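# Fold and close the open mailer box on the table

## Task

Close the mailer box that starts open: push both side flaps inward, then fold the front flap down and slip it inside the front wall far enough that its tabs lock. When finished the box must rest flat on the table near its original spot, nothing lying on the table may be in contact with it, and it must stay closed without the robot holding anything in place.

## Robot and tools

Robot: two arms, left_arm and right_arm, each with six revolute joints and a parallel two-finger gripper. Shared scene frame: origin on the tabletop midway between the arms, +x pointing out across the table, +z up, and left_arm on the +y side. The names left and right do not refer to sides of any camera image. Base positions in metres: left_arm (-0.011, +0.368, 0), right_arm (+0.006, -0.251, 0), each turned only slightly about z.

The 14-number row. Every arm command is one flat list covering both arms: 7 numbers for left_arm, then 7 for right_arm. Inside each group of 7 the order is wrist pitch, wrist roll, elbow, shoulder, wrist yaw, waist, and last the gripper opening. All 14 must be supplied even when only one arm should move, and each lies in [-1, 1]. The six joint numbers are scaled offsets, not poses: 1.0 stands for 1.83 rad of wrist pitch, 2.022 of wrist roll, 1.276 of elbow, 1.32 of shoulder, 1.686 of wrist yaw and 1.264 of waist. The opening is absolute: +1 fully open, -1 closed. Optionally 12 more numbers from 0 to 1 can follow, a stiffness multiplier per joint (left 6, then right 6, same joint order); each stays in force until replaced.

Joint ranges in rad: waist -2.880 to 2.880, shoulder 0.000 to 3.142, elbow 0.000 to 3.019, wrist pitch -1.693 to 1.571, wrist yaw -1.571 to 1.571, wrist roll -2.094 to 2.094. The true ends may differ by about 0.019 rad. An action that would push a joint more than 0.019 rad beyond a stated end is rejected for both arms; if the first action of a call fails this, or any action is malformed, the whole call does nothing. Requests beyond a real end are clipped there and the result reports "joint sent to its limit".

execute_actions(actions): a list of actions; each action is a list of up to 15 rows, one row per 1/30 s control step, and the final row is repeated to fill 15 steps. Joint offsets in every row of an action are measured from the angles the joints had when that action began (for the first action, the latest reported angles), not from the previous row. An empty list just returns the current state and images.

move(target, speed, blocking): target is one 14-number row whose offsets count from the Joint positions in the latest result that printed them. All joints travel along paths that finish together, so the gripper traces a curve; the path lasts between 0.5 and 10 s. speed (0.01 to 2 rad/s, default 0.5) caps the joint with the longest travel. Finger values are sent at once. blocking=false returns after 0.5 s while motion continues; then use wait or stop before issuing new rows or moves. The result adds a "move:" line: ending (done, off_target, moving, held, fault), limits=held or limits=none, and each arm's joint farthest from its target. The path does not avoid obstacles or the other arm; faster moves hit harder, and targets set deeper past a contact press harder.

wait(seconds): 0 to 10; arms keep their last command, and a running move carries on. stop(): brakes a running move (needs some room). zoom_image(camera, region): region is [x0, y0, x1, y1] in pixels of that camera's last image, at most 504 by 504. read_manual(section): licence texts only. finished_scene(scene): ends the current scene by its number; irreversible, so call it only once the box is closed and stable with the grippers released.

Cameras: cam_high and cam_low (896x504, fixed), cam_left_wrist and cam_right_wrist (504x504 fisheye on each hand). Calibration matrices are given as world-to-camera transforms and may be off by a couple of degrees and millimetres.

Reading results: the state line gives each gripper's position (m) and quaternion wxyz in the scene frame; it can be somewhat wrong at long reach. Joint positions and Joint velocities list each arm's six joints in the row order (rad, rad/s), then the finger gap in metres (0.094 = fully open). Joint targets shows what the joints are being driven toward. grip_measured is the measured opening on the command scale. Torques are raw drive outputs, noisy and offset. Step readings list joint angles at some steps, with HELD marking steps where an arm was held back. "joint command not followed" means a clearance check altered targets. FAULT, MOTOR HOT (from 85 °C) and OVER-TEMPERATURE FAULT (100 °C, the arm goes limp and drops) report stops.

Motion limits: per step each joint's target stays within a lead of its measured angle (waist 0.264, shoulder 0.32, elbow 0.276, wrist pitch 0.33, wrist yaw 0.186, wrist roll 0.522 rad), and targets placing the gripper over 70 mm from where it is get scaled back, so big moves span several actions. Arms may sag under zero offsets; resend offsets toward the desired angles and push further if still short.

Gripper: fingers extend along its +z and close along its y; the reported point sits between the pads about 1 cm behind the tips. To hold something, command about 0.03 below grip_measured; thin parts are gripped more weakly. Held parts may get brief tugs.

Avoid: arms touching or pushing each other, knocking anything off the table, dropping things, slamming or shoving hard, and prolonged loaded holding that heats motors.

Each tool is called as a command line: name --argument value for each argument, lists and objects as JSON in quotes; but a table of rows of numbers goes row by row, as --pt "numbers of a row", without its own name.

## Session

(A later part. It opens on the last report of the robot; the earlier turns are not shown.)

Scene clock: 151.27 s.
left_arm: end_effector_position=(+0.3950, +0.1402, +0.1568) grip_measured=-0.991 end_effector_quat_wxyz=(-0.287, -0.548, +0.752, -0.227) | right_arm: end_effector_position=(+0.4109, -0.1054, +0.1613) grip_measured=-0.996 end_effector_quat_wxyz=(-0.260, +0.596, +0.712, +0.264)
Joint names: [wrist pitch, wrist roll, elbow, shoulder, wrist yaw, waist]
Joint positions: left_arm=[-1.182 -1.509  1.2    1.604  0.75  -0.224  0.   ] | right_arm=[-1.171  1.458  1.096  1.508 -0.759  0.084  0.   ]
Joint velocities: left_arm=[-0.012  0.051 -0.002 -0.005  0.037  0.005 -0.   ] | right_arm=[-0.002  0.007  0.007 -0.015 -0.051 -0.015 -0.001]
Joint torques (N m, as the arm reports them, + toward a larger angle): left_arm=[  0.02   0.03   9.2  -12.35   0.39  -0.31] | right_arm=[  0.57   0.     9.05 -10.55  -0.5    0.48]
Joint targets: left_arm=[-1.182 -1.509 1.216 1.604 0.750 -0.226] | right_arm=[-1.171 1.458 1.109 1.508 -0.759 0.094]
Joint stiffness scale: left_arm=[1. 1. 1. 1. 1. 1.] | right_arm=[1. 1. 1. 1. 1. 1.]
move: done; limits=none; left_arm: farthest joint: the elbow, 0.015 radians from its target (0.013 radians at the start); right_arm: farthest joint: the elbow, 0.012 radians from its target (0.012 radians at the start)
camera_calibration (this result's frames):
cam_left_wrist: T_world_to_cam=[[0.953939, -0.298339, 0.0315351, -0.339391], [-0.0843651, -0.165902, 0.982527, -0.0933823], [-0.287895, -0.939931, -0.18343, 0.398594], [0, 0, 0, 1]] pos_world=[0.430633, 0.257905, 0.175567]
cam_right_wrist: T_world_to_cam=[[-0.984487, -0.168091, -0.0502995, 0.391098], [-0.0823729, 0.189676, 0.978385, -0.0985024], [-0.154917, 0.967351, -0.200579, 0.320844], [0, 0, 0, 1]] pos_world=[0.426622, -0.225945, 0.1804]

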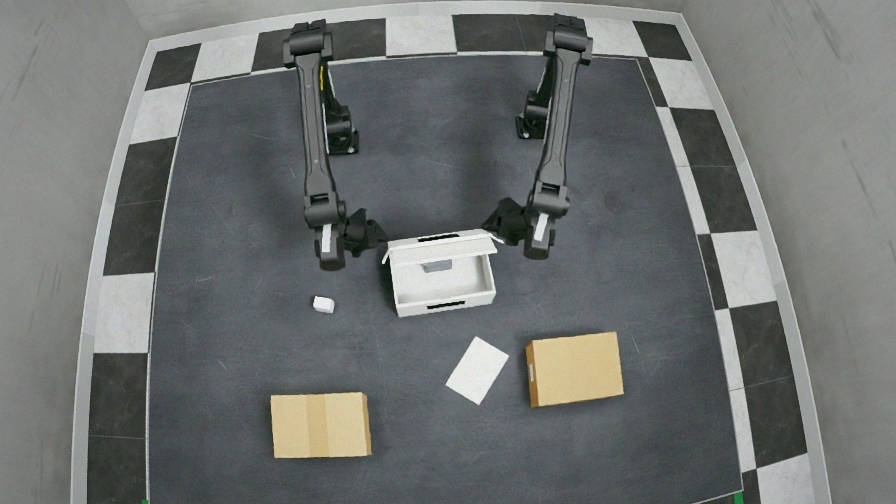

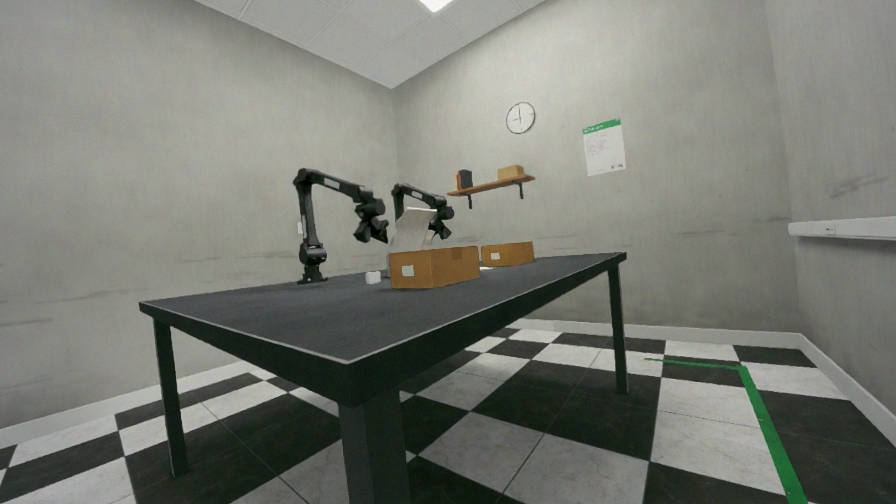

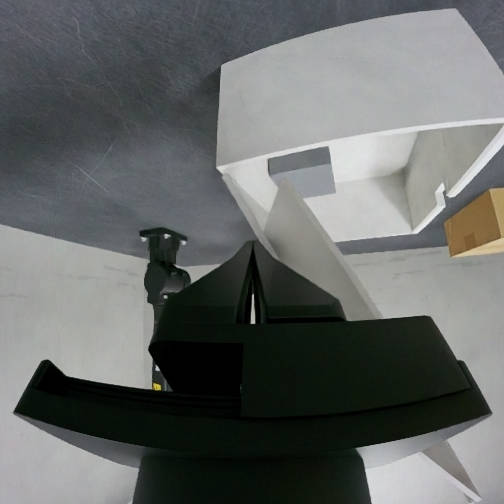

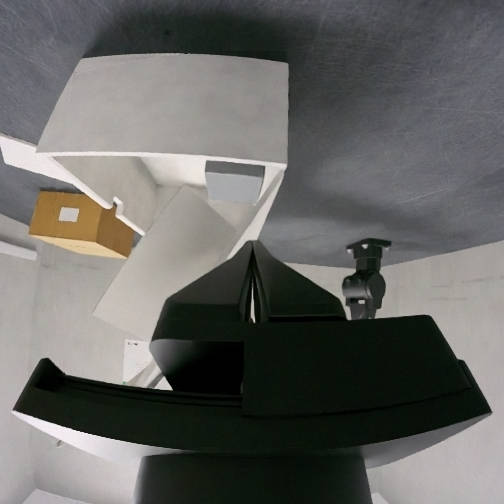

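move --target '[-0.01,0,0.14,0.095,0,0.015,-1,-0.01,0,0.135,0.09,0,0,-1]' --speed 0.12

zoom_image --camera "cam_high" --region '[340, 200, 550, 330]'

Scene clock: 160.07 s.
left_arm: end_effector_position=(+0.4423, +0.1331, +0.1572) grip_measured=-0.991 end_effector_quat_wxyz=(-0.281, -0.549, +0.751, -0.235) | right_arm: end_effector_position=(+0.4589, -0.1021, +0.1635) grip_measured=-0.996 end_effector_quat_wxyz=(-0.254, +0.593, +0.714, +0.270)
Joint names: [wrist pitch, wrist roll, elbow, shoulder, wrist yaw, waist]
Joint positions: left_arm=[-1.194 -1.509  1.334  1.707  0.75  -0.213  0.   ] | right_arm=[-1.177  1.458  1.229  1.615 -0.759  0.084  0.   ]
Joint velocities: left_arm=[-0.002 -0.022 -0.022 -0.005  0.051 -0.005 -0.001] | right_arm=[-0.002 -0.007 -0.002 -0.024  0.022 -0.015 -0.   ]
Joint torques (N m, as the arm reports them, + toward a larger angle): left_arm=[ -0.26   0.03  11.8  -12.07   0.39   0.51] | right_arm=[  0.25   0.01  11.44 -11.63  -0.48  -0.72]
Joint targets: left_arm=[-1.200 -1.509 1.379 1.730 0.750 -0.205] | right_arm=[-1.189 1.458 1.269 1.627 -0.759 0.084]
Joint stiffness scale: left_arm=[1. 1. 1. 1. 1. 1.] | right_arm=[1. 1. 1. 1. 1. 1.]
move: off_target (left_arm, right_arm); limits=none; left_arm: farthest joint: the elbow, 0.045 radians from its target (0.178 radians at the start); right_arm: farthest joint: the elbow, 0.039 radians from its target (0.172 radians at the start)
camera_calibration (this result's frames):
cam_left_wrist: T_world_to_cam=[[0.95622, -0.288312, 0.0501908, -0.391896], [-0.100458, -0.162296, 0.981615, -0.0841162], [-0.274866, -0.943682, -0.184154, 0.400462], [0, 0, 0, 1]] pos_world=[0.476362, 0.251269, 0.175986]
cam_right_wrist: T_world_to_cam=[[-0.983324, -0.168011, -0.0696212, 0.441607], [-0.101349, 0.188373, 0.976854, -0.0885689], [-0.151008, 0.96762, -0.20226, 0.324052], [0, 0, 0, 1]] pos_world=[0.474201, -0.22268, 0.182807]

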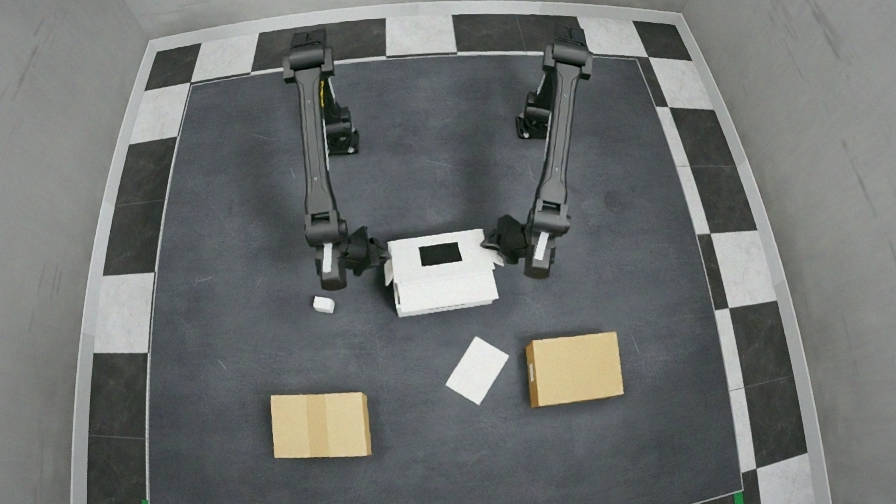

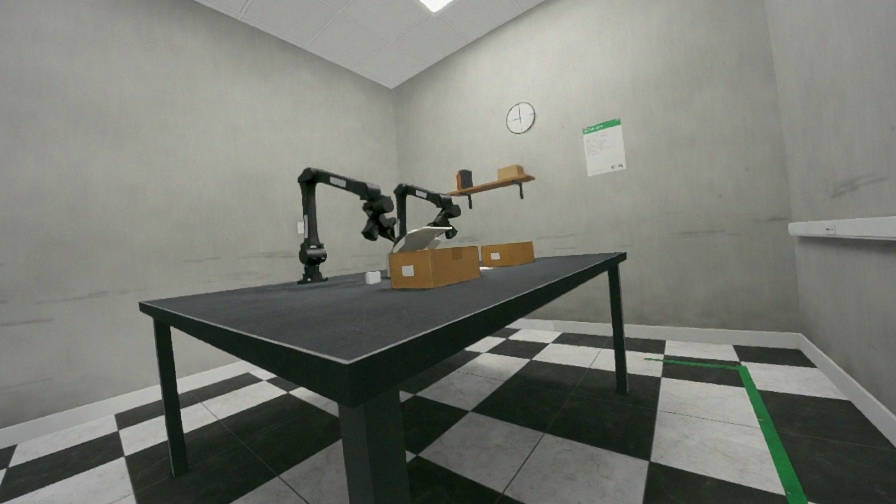

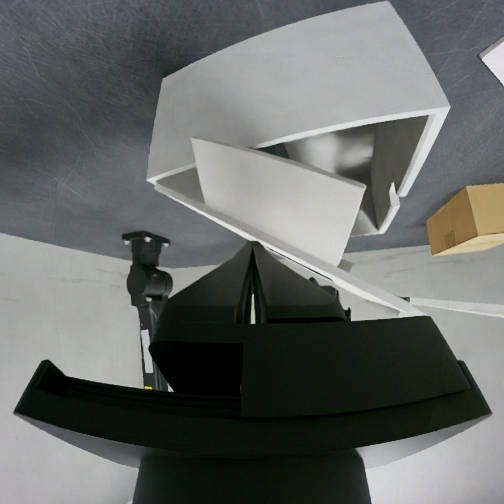

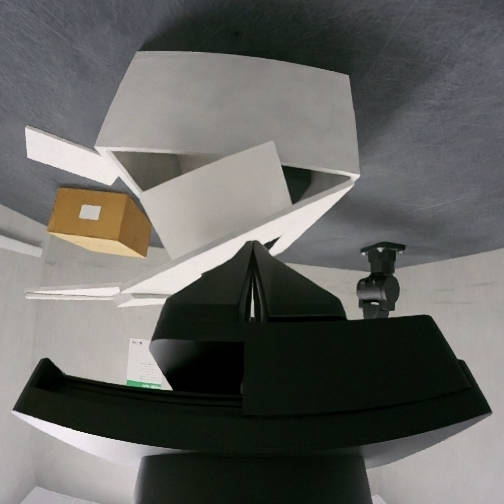

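Region (340, 200, 550, 330) of cam_high's 896x504 image, scaled by 2.400, with more detail than that image has; it fills the top 312 rows of this view, and the rest is white.

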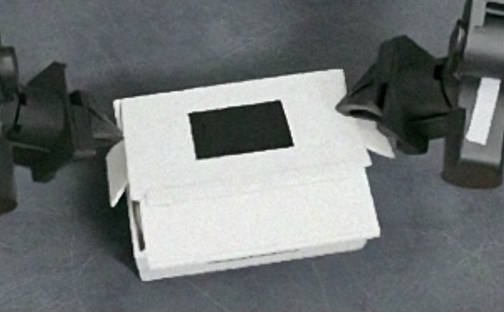

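move --target '[0,0,0.02,0,0,0.11,-1,0,0,0.02,0,0,-0.13,-1]' --speed 0.2

zoom_image --camera "cam_high" --region '[340, 200, 550, 330]'

Scene clock: 172.67 s.
left_arm: end_effector_position=(+0.4704, +0.1979, +0.1572) grip_measured=-0.991 end_effector_quat_wxyz=(-0.264, -0.600, +0.712, -0.254) | right_arm: end_effector_position=(+0.4766, -0.1744, +0.1635) grip_measured=-0.996 end_effector_quat_wxyz=(-0.232, +0.647, +0.666, +0.289)
Joint names: [wrist pitch, wrist roll, elbow, shoulder, wrist yaw, waist]
Joint positions: left_arm=[-1.194 -1.509  1.334  1.707  0.75  -0.075  0.   ] | right_arm=[-1.177  1.458  1.229  1.615 -0.759 -0.073  0.   ]
Joint velocities: left_arm=[ 0.002  0.066 -0.022 -0.015  0.007 -0.024  0.   ] | right_arm=[ 0.022 -0.037 -0.017  0.015  0.037 -0.015 -0.001]
Joint torques (N m, as the arm reports them, + toward a larger angle): left_arm=[  0.05   0.03  10.15 -13.88   0.4   -0.07] | right_arm=[  0.68   0.04  10.31 -12.41  -0.53  -0.9 ]
Joint targets: left_arm=[-1.194 -1.509 1.359 1.707 0.750 -0.075] | right_arm=[-1.177 1.458 1.254 1.615 -0.759 -0.080]
Joint stiffness scale: left_arm=[1. 1. 1. 1. 1. 1.] | right_arm=[1. 1. 1. 1. 1. 1.]
move: off_target (left_arm, right_arm); limits=none; left_arm: farthest joint: the elbow, 0.026 radians from its target (0.026 radians at the start); right_arm: farthest joint: the elbow, 0.026 radians from its target (0.026 radians at the start)
camera_calibration (this result's frames):
cam_left_wrist: T_world_to_cam=[[0.986863, -0.153562, 0.0501908, -0.441157], [-0.0770941, -0.174609, 0.981615, -0.0793257], [-0.141975, -0.97259, -0.184154, 0.412572], [0, 0, 0, 1]] pos_world=[0.487821, 0.319667, 0.175986]
cam_right_wrist: T_world_to_cam=[[-0.997492, -0.0127899, -0.0696212, 0.480707], [-0.070769, 0.201861, 0.976854, -0.0853721], [0.00155995, 0.979331, -0.20226, 0.326032], [0, 0, 0, 1]] pos_world=[0.472951, -0.295912, 0.182807]

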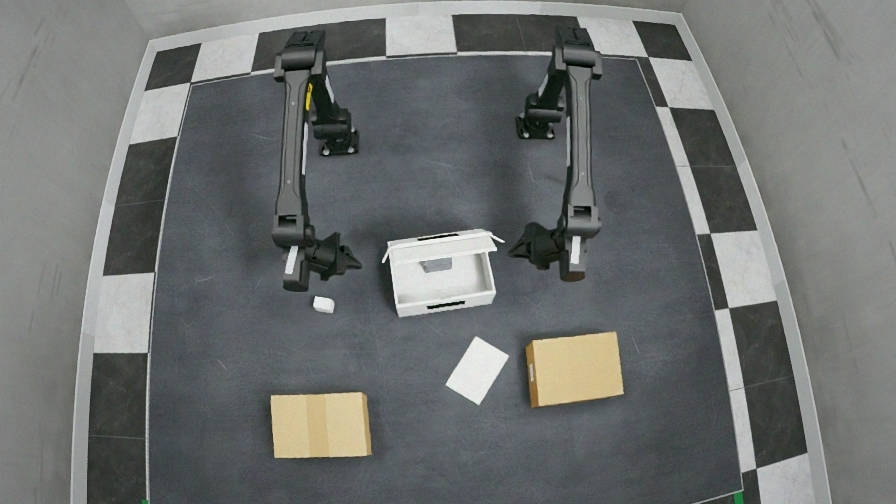

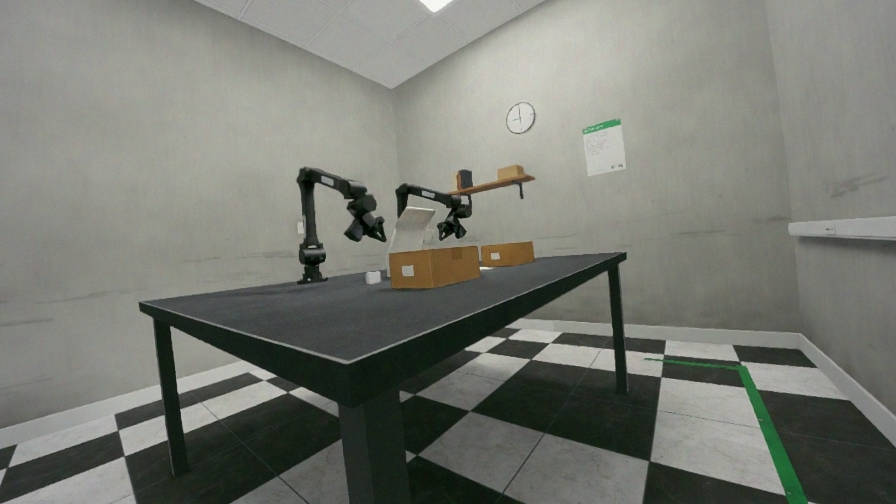

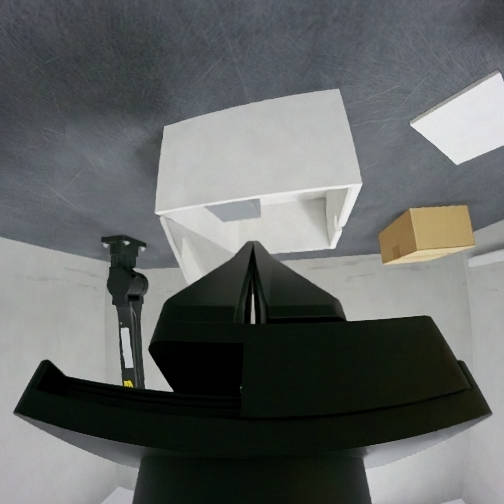

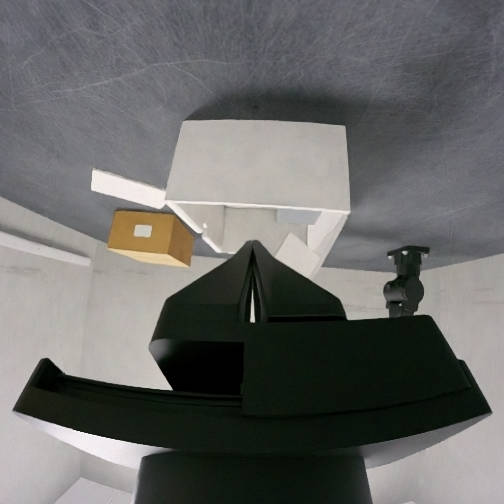

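Region (340, 200, 550, 330) of cam_high's 896x504 image, scaled by 2.400, with more detail than that image has; it fills the top 312 rows of this view, and the rest is white.

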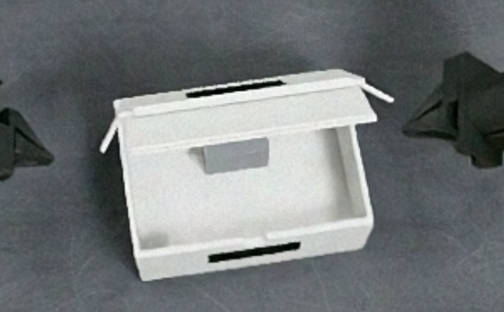

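move --target '[0.006,0,-0.1,-0.078,0,0,0.06,0.004,0,-0.1,-0.081,0,0,0.06]' --speed 0.3

move --target '[0,0,0.09,0.055,0,-0.14,0.06,0,0,0.06,0.03,0,0.115,0.06]' --speed 0.12

zoom_image --camera "cam_high" --region '[340, 200, 550, 330]'

Scene clock: 193.97 s.
left_arm: end_effector_position=(+0.4227, +0.2031, +0.1476) grip_measured=+0.058 end_effector_quat_wxyz=(-0.280, -0.607, +0.705, -0.237) | right_arm: end_effector_position=(+0.4282, -0.1701, +0.1607) grip_measured=+0.058 end_effector_quat_wxyz=(-0.241, +0.651, +0.662, +0.281)
Joint names: [wrist pitch, wrist roll, elbow, shoulder, wrist yaw, waist]
Joint positions: left_arm=[-1.192 -1.509  1.2    1.626  0.75  -0.075  0.05 ] | right_arm=[-1.177  1.458  1.098  1.511 -0.759 -0.073  0.05 ]
Joint velocities: left_arm=[-0.012  0.037  0.017 -0.015  0.081 -0.005  0.   ] | right_arm=[-0.007  0.022  0.007 -0.005 -0.007  0.005  0.   ]
Joint torques (N m, as the arm reports them, + toward a larger angle): left_arm=[  0.39   0.02   8.21 -14.29   0.38  -0.3 ] | right_arm=[  0.94  -0.02   8.16 -10.43  -0.51  -0.47]
Joint targets: left_arm=[-1.183 -1.509 1.206 1.604 0.750 -0.075] | right_arm=[-1.170 1.458 1.101 1.508 -0.759 -0.073]
Joint stiffness scale: left_arm=[1. 1. 1. 1. 1. 1.] | right_arm=[1. 1. 1. 1. 1. 1.]
move: off_target (left_arm); limits=none; left_arm: farthest joint: the shoulder, 0.022 radians from its target (0.103 radians at the start); right_arm: farthest joint: the wrist pitch, 0.007 radians from its target (0.007 radians at the start)
camera_calibration (this result's frames):
cam_left_wrist: T_world_to_cam=[[0.988118, -0.153697, -0.0000871133, -0.385869], [-0.027897, -0.179907, 0.983288, -0.0927065], [-0.151144, -0.971602, -0.182057, 0.412403], [0, 0, 0, 1]] pos_world=[0.44103, 0.324706, 0.166204]
cam_right_wrist: T_world_to_cam=[[-0.999007, -0.0126563, -0.0427168, 0.428635], [-0.0443843, 0.199536, 0.978885, -0.0989638], [-0.00386556, 0.979809, -0.1999, 0.323395], [0, 0, 0, 1]] pos_world=[0.425067, -0.291693, 0.179831]

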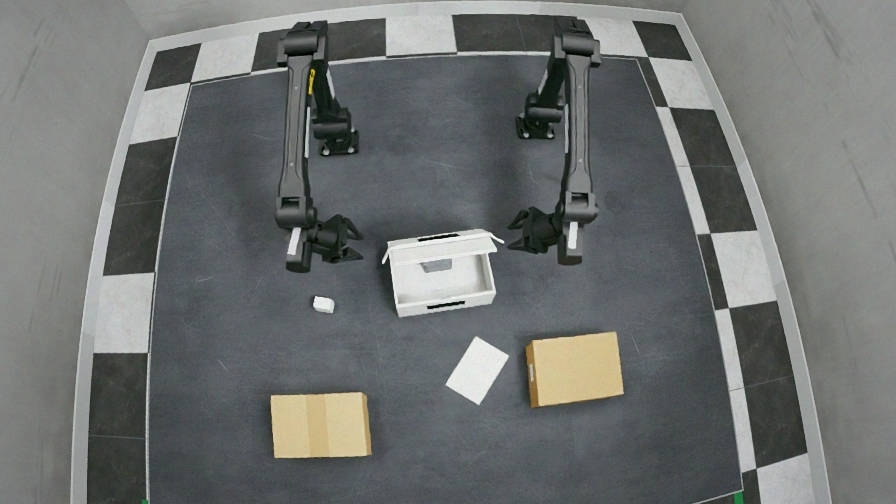

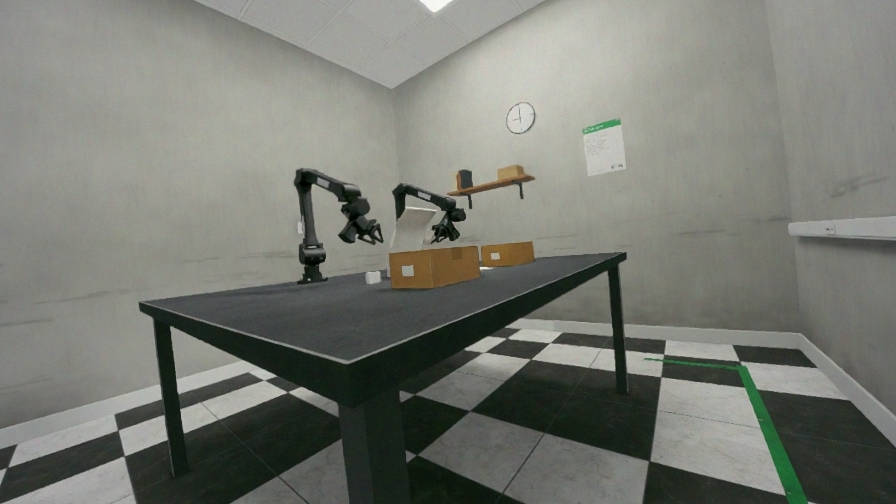

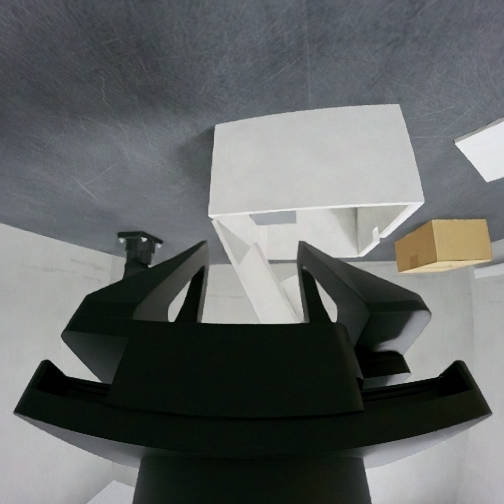

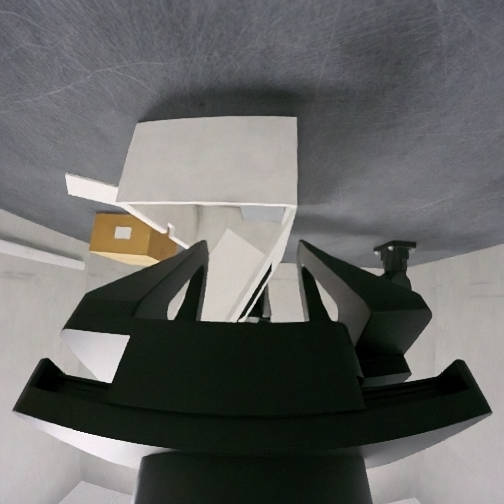

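Scene clock: 195.70 s.
left_arm: end_effector_position=(+0.4141, +0.1285, +0.1479) grip_measured=+0.058 end_effector_quat_wxyz=(-0.294, -0.545, +0.754, -0.219) | right_arm: end_effector_position=(+0.4279, -0.1195, +0.1619) grip_measured=+0.058 end_effector_quat_wxyz=(-0.254, +0.609, +0.702, +0.268)
Joint names: [wrist pitch, wrist roll, elbow, shoulder, wrist yaw, waist]
Joint positions: left_arm=[-1.192 -1.509  1.267  1.677  0.75  -0.237  0.05 ] | right_arm=[-1.177  1.458  1.132  1.537 -0.756  0.049  0.05 ]
Joint velocities: left_arm=[-0.002 -0.007  0.012 -0.005 -0.007 -0.005  0.   ] | right_arm=[ 0.002  0.125 -0.002  0.005 -0.007  0.005 -0.001]
Joint torques (N m, as the arm reports them, + toward a larger angle): left_arm=[ -0.02   0.02  11.85 -11.65   0.41  -1.2 ] | right_arm=[  0.73  -0.03  11.69 -10.6   -0.61   1.45]
Joint targets: left_arm=[-1.192 -1.509 1.315 1.698 0.750 -0.252] | right_arm=[-1.177 1.458 1.175 1.551 -0.759 0.073]
Joint stiffness scale: left_arm=[1. 1. 1. 1. 1. 1.] | right_arm=[1. 1. 1. 1. 1. 1.]
move: off_target (left_arm, right_arm); limits=none; left_arm: farthest joint: the elbow, 0.048 radians from its target (0.115 radians at the start); right_arm: farthest joint: the elbow, 0.042 radians from its target (0.076 radians at the start)
camera_calibration (this result's frames):
cam_left_wrist: T_world_to_cam=[[0.95011, -0.311529, 0.0155175, -0.355116], [-0.0715605, -0.169285, 0.982966, -0.0898169], [-0.303595, -0.935036, -0.183132, 0.39731], [0, 0, 0, 1]] pos_world=[0.451593, 0.245666, 0.166558]
cam_right_wrist: T_world_to_cam=[[-0.989699, -0.134008, -0.0503722, 0.411811], [-0.0762206, 0.195388, 0.97776, -0.0968682], [-0.121186, 0.971527, -0.20359, 0.323791], [0, 0, 0, 1]] pos_world=[0.439424, -0.240459, 0.181378]

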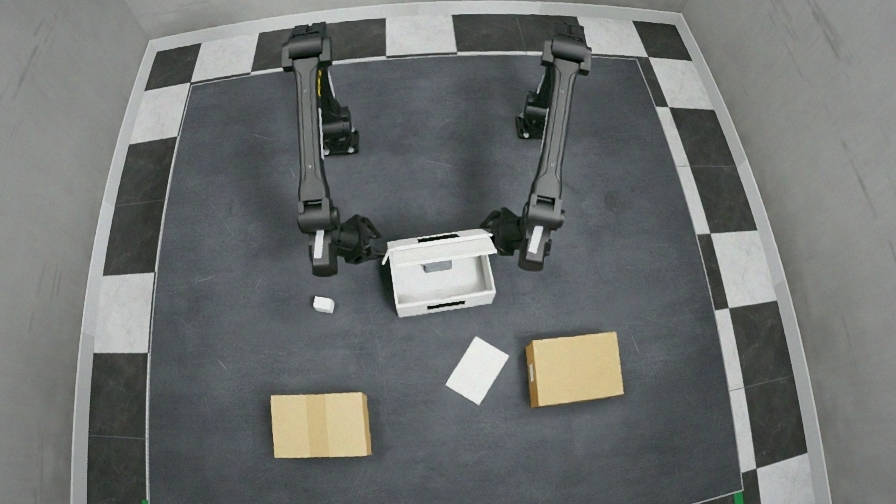

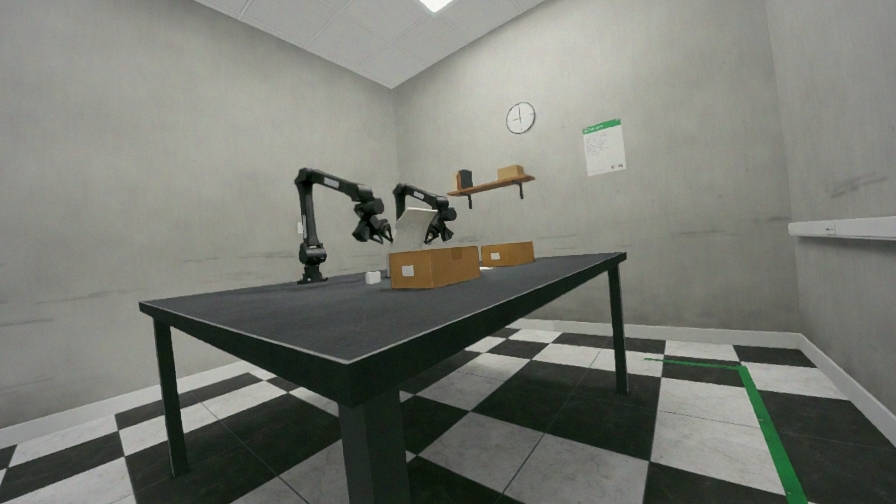

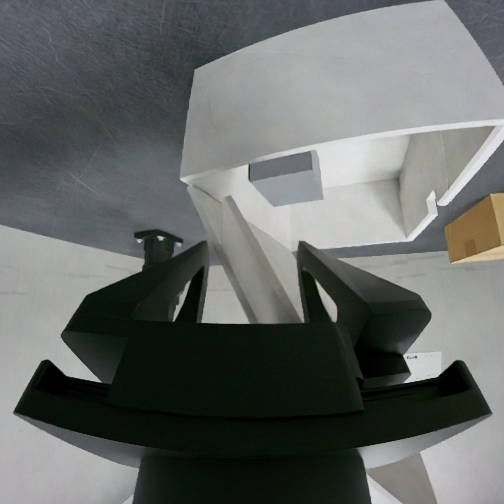

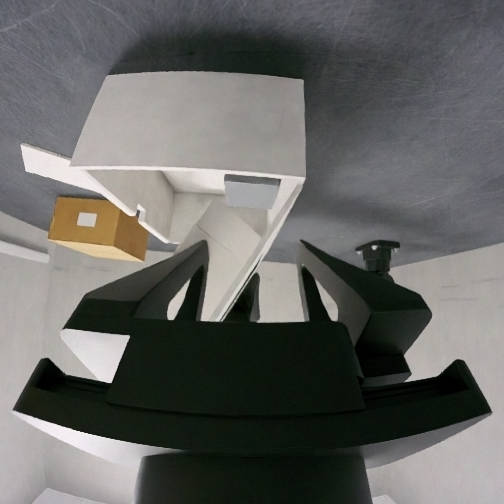

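Region (340, 200, 550, 330) of cam_high's 896x504 image, scaled by 2.400, with more detail than that image has; it fills the top 312 rows of this view, and the rest is white.

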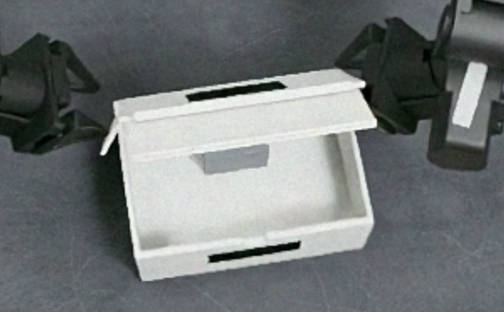

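move --target '[0,0,0.0,-0.02,0,0.12,0.06,0,0,0.02,0,0,0.01,0.06]' --speed 0.3

move --target '[0.01,0,-0.1,-0.105,0,0,0.06,0,0,0.02,0,0,0.01,0.06]' --speed 0.3

move --target '[0,0,0.07,0.04,0,-0.11,0.06,0,0,0.02,0,0,0.01,0.06]' --speed 0.15

zoom_image --camera "cam_high" --region '[340, 200, 550, 330]'

Scene clock: 208.53 s.
left_arm: end_effector_position=(+0.4453, +0.1987, +0.1467) grip_measured=+0.058 end_effector_quat_wxyz=(-0.276, -0.604, +0.708, -0.241) | right_arm: end_effector_position=(+0.4279, -0.1196, +0.1617) grip_measured=+0.058 end_effector_quat_wxyz=(-0.254, +0.609, +0.702, +0.267)
Joint names: [wrist pitch, wrist roll, elbow, shoulder, wrist yaw, waist]
Joint positions: left_arm=[-1.192 -1.509  1.264  1.677  0.75  -0.079  0.05 ] | right_arm=[-1.177  1.458  1.132  1.537 -0.755  0.049  0.05 ]
Joint velocities: left_arm=[ 0.007 -0.037 -0.007 -0.015 -0.037 -0.015  0.   ] | right_arm=[ 0.012 -0.081 -0.002 -0.015 -0.022  0.005 -0.   ]
Joint torques (N m, as the arm reports them, + toward a larger angle): left_arm=[ -0.01   0.03   8.1  -15.29   0.39  -0.77] | right_arm=[  0.73  -0.01  10.17 -11.12  -0.56   1.07]
Joint targets: left_arm=[-1.192 -1.509 1.267 1.651 0.750 -0.086] | right_arm=[-1.177 1.458 1.158 1.537 -0.756 0.062]
Joint stiffness scale: left_arm=[1. 1. 1. 1. 1. 1.] | right_arm=[1. 1. 1. 1. 1. 1.]
move: off_target (left_arm, right_arm); limits=none; left_arm: farthest joint: the shoulder, 0.027 radians from its target (0.027 radians at the start); right_arm: farthest joint: the elbow, 0.025 radians from its target (0.025 radians at the start)
camera_calibration (this result's frames):
cam_left_wrist: T_world_to_cam=[[0.987389, -0.157852, 0.0120884, -0.409562], [-0.0406235, -0.178825, 0.983042, -0.0864393], [-0.153013, -0.971136, -0.182982, 0.412269], [0, 0, 0, 1]] pos_world=[0.463968, 0.320262, 0.165362]
cam_right_wrist: T_world_to_cam=[[-0.989696, -0.134078, -0.0502572, 0.411759], [-0.076261, 0.196505, 0.977533, -0.0965204], [-0.12119, 0.971292, -0.204705, 0.324057], [0, 0, 0, 1]] pos_world=[0.439428, -0.240579, 0.181382]

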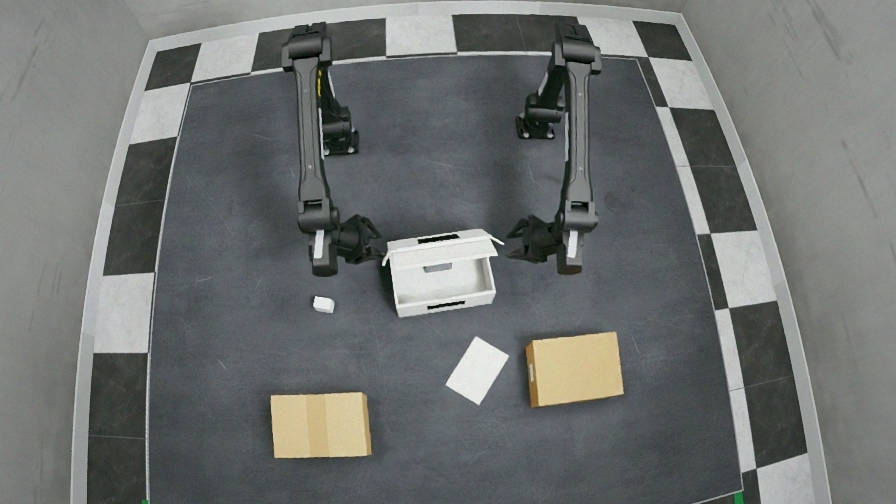

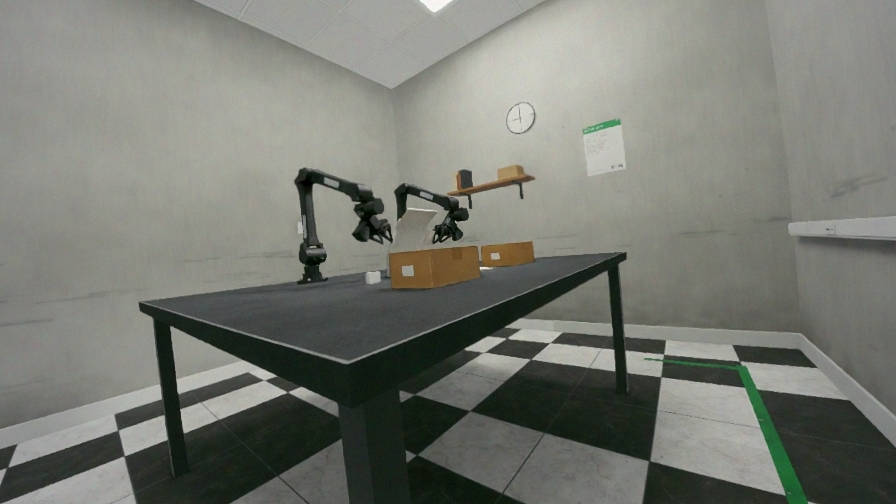

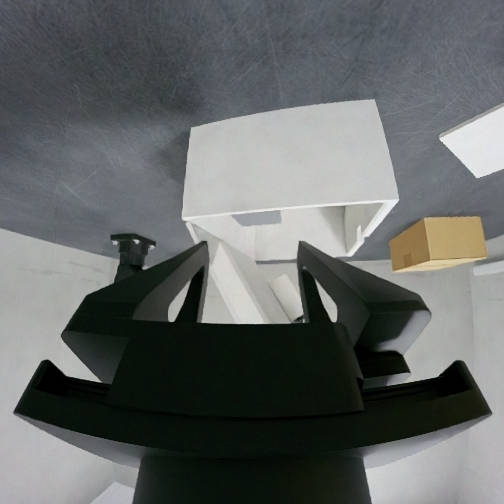

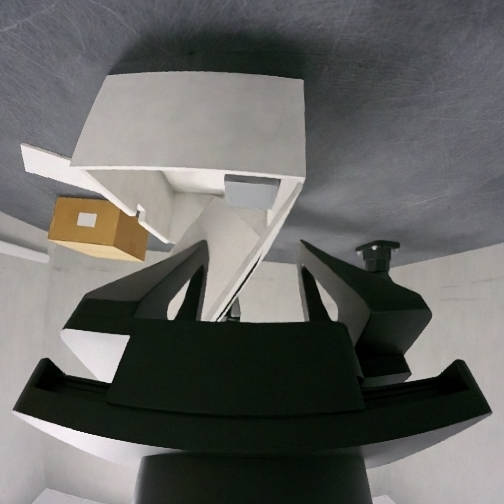

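Scene clock: 209.40 s.
left_arm: end_effector_position=(+0.3983, +0.2040, +0.1542) grip_measured=+0.058 end_effector_quat_wxyz=(-0.276, -0.603, +0.708, -0.241) | right_arm: end_effector_position=(+0.4279, -0.1196, +0.1617) grip_measured=+0.058 end_effector_quat_wxyz=(-0.254, +0.609, +0.702, +0.267)
Joint names: [wrist pitch, wrist roll, elbow, shoulder, wrist yaw, waist]
Joint positions: left_arm=[-1.183 -1.509  1.132  1.554  0.75  -0.079  0.05 ] | right_arm=[-1.177  1.458  1.132  1.537 -0.755  0.049  0.05 ]
Joint velocities: left_arm=[-0.007 -0.022 -0.002  0.005 -0.037 -0.015 -0.001] | right_arm=[-0.007  0.022  0.002  0.005 -0.007 -0.005  0.001]
Joint torques (N m, as the arm reports them, + toward a larger angle): left_arm=[  0.45   0.02   8.08 -12.68   0.39  -0.11] | right_arm=[  0.64  -0.01  10.25 -11.04  -0.51   0.49]
Joint targets: left_arm=[-1.174 -1.509 1.136 1.539 0.750 -0.079] | right_arm=[-1.177 1.458 1.158 1.537 -0.755 0.062]
Joint stiffness scale: left_arm=[1. 1. 1. 1. 1. 1.] | right_arm=[1. 1. 1. 1. 1. 1.]
move: off_target (right_arm); limits=none; left_arm: farthest joint: the shoulder, 0.016 radians from its target (0.139 radians at the start); right_arm: farthest joint: the elbow, 0.025 radians from its target (0.025 radians at the start)
camera_calibration (this result's frames):
cam_left_wrist: T_world_to_cam=[[0.987379, -0.157851, 0.0128504, -0.362465], [-0.0413689, -0.178741, 0.983026, -0.0945204], [-0.152875, -0.971151, -0.183016, 0.411514], [0, 0, 0, 1]] pos_world=[0.41689, 0.325532, 0.172887]
cam_right_wrist: T_world_to_cam=[[-0.989696, -0.134078, -0.0502572, 0.411759], [-0.076261, 0.196505, 0.977533, -0.0965204], [-0.12119, 0.971292, -0.204705, 0.324057], [0, 0, 0, 1]] pos_world=[0.439428, -0.240579, 0.181382]

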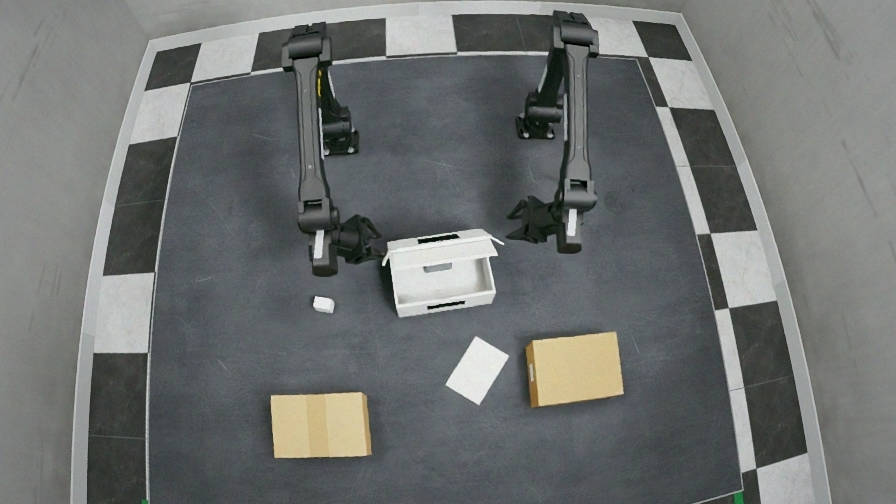

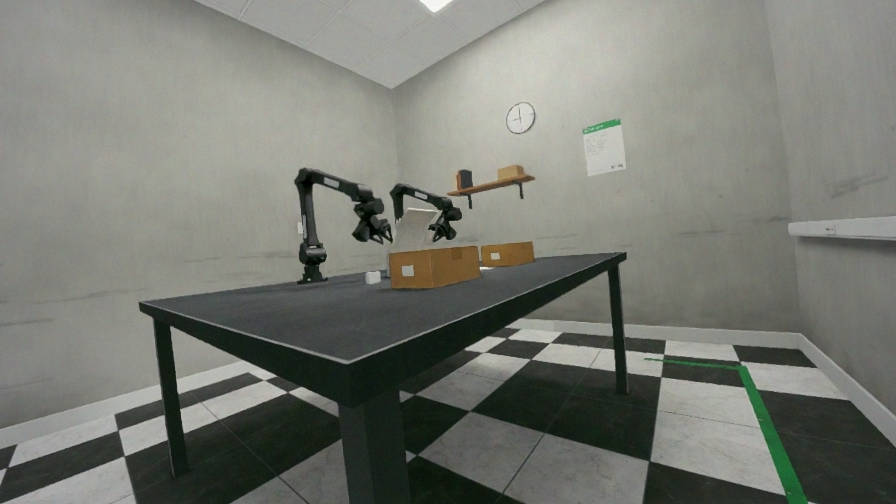

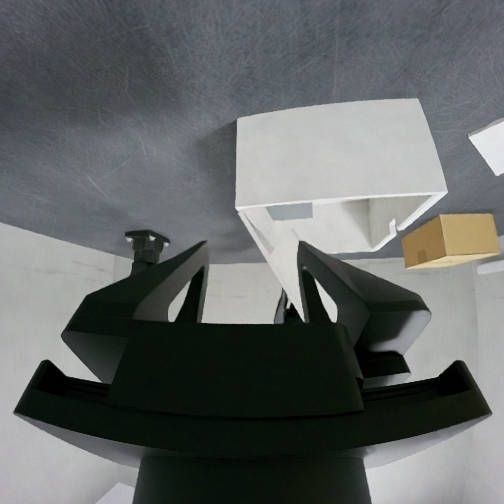

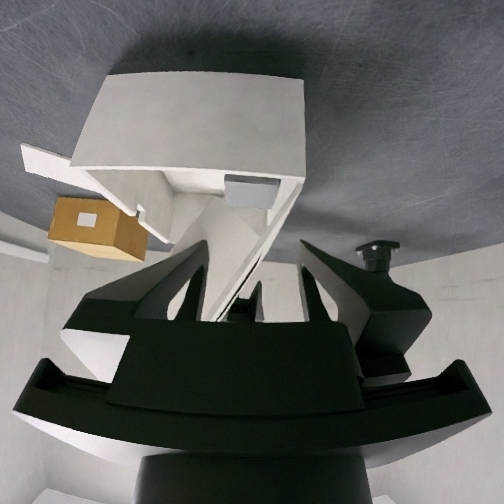

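Scene clock: 210.63 s.
left_arm: end_effector_position=(+0.3894, +0.1509, +0.1547) grip_measured=+0.058 end_effector_quat_wxyz=(-0.287, -0.557, +0.746, -0.225) | right_arm: end_effector_position=(+0.4279, -0.1196, +0.1617) grip_measured=+0.058 end_effector_quat_wxyz=(-0.254, +0.609, +0.702, +0.267)
Joint names: [wrist pitch, wrist roll, elbow, shoulder, wrist yaw, waist]
Joint positions: left_arm=[-1.183 -1.509  1.173  1.586  0.746 -0.205  0.05 ] | right_arm=[-1.177  1.458  1.132  1.537 -0.755  0.049  0.05 ]
Joint velocities: left_arm=[-0.002 -0.037 -0.007 -0.005 -0.051 -0.005 -0.001] | right_arm=[ 0.012  0.022 -0.007  0.015  0.095 -0.005  0.   ]
Joint torques (N m, as the arm reports them, + toward a larger angle): left_arm=[  0.     0.02  11.95 -10.16   0.54  -1.38] | right_arm=[  0.56   0.02  10.27 -10.89  -0.49   0.33]
Joint targets: left_arm=[-1.183 -1.509 1.222 1.607 0.750 -0.218] | right_arm=[-1.177 1.458 1.158 1.537 -0.755 0.062]
Joint stiffness scale: left_arm=[1. 1. 1. 1. 1. 1.] | right_arm=[1. 1. 1. 1. 1. 1.]
move: off_target (left_arm, right_arm); limits=none; left_arm: farthest joint: the elbow, 0.048 radians from its target (0.089 radians at the start); right_arm: farthest joint: the elbow, 0.025 radians from its target (0.025 radians at the start)
camera_calibration (this result's frames):
cam_left_wrist: T_world_to_cam=[[0.959665, -0.280325, 0.0214516, -0.334175], [-0.0726073, -0.173404, 0.982171, -0.0933174], [-0.271607, -0.944113, -0.186764, 0.401407], [0, 0, 0, 1]] pos_world=[0.422946, 0.269114, 0.17379]
cam_right_wrist: T_world_to_cam=[[-0.989696, -0.134078, -0.0502572, 0.411759], [-0.076261, 0.196505, 0.977533, -0.0965204], [-0.12119, 0.971292, -0.204705, 0.324057], [0, 0, 0, 1]] pos_world=[0.439428, -0.240579, 0.181382]

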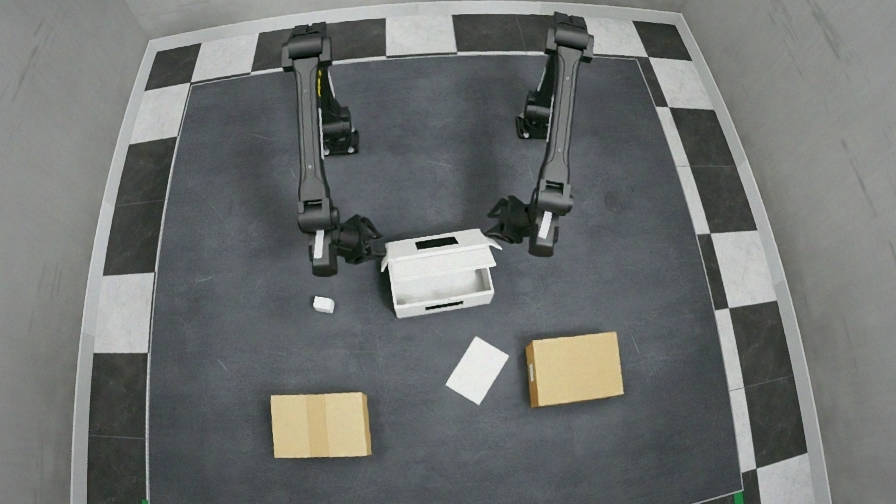

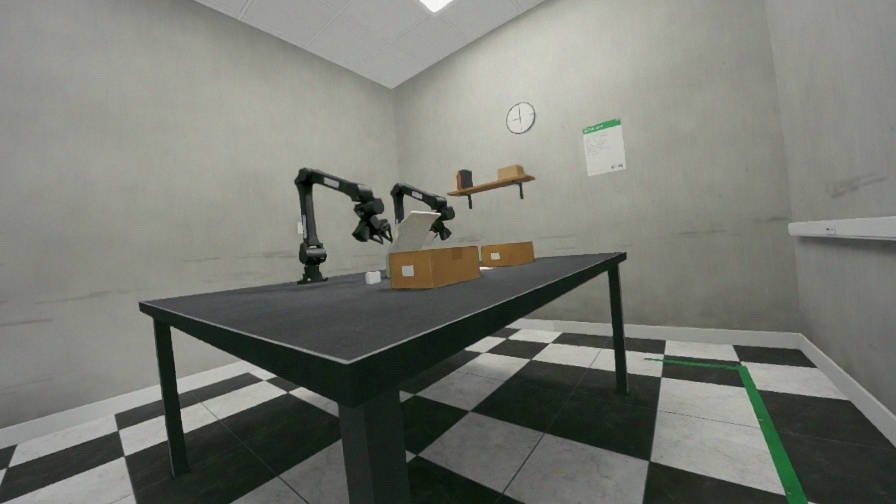

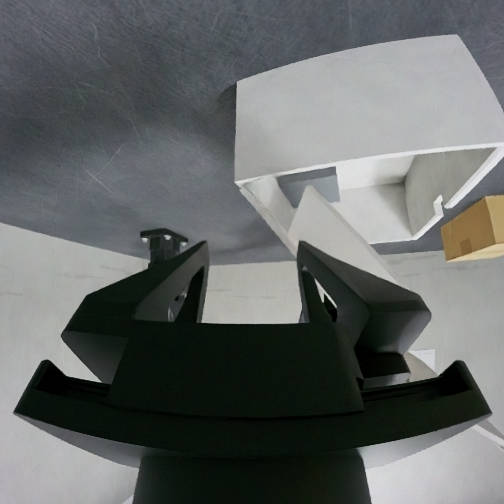

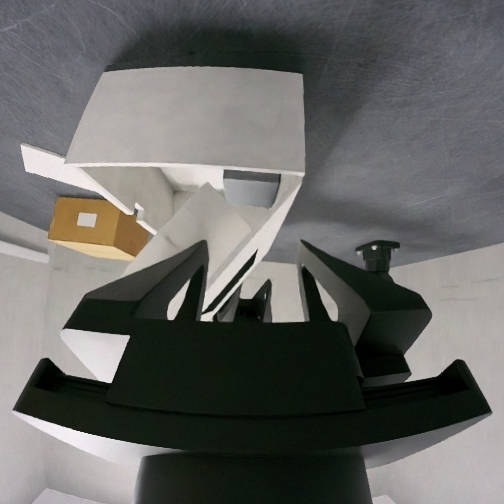

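Region (340, 200, 550, 330) of cam_high's 896x504 image, scaled by 2.400, with more detail than that image has; it fills the top 312 rows of this view, and the rest is white.

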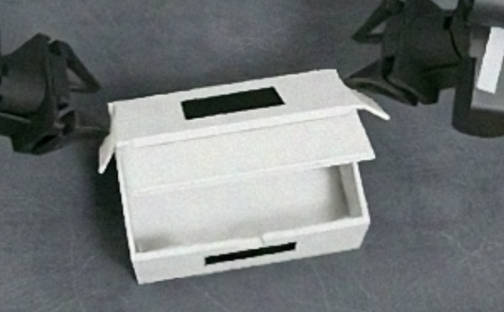

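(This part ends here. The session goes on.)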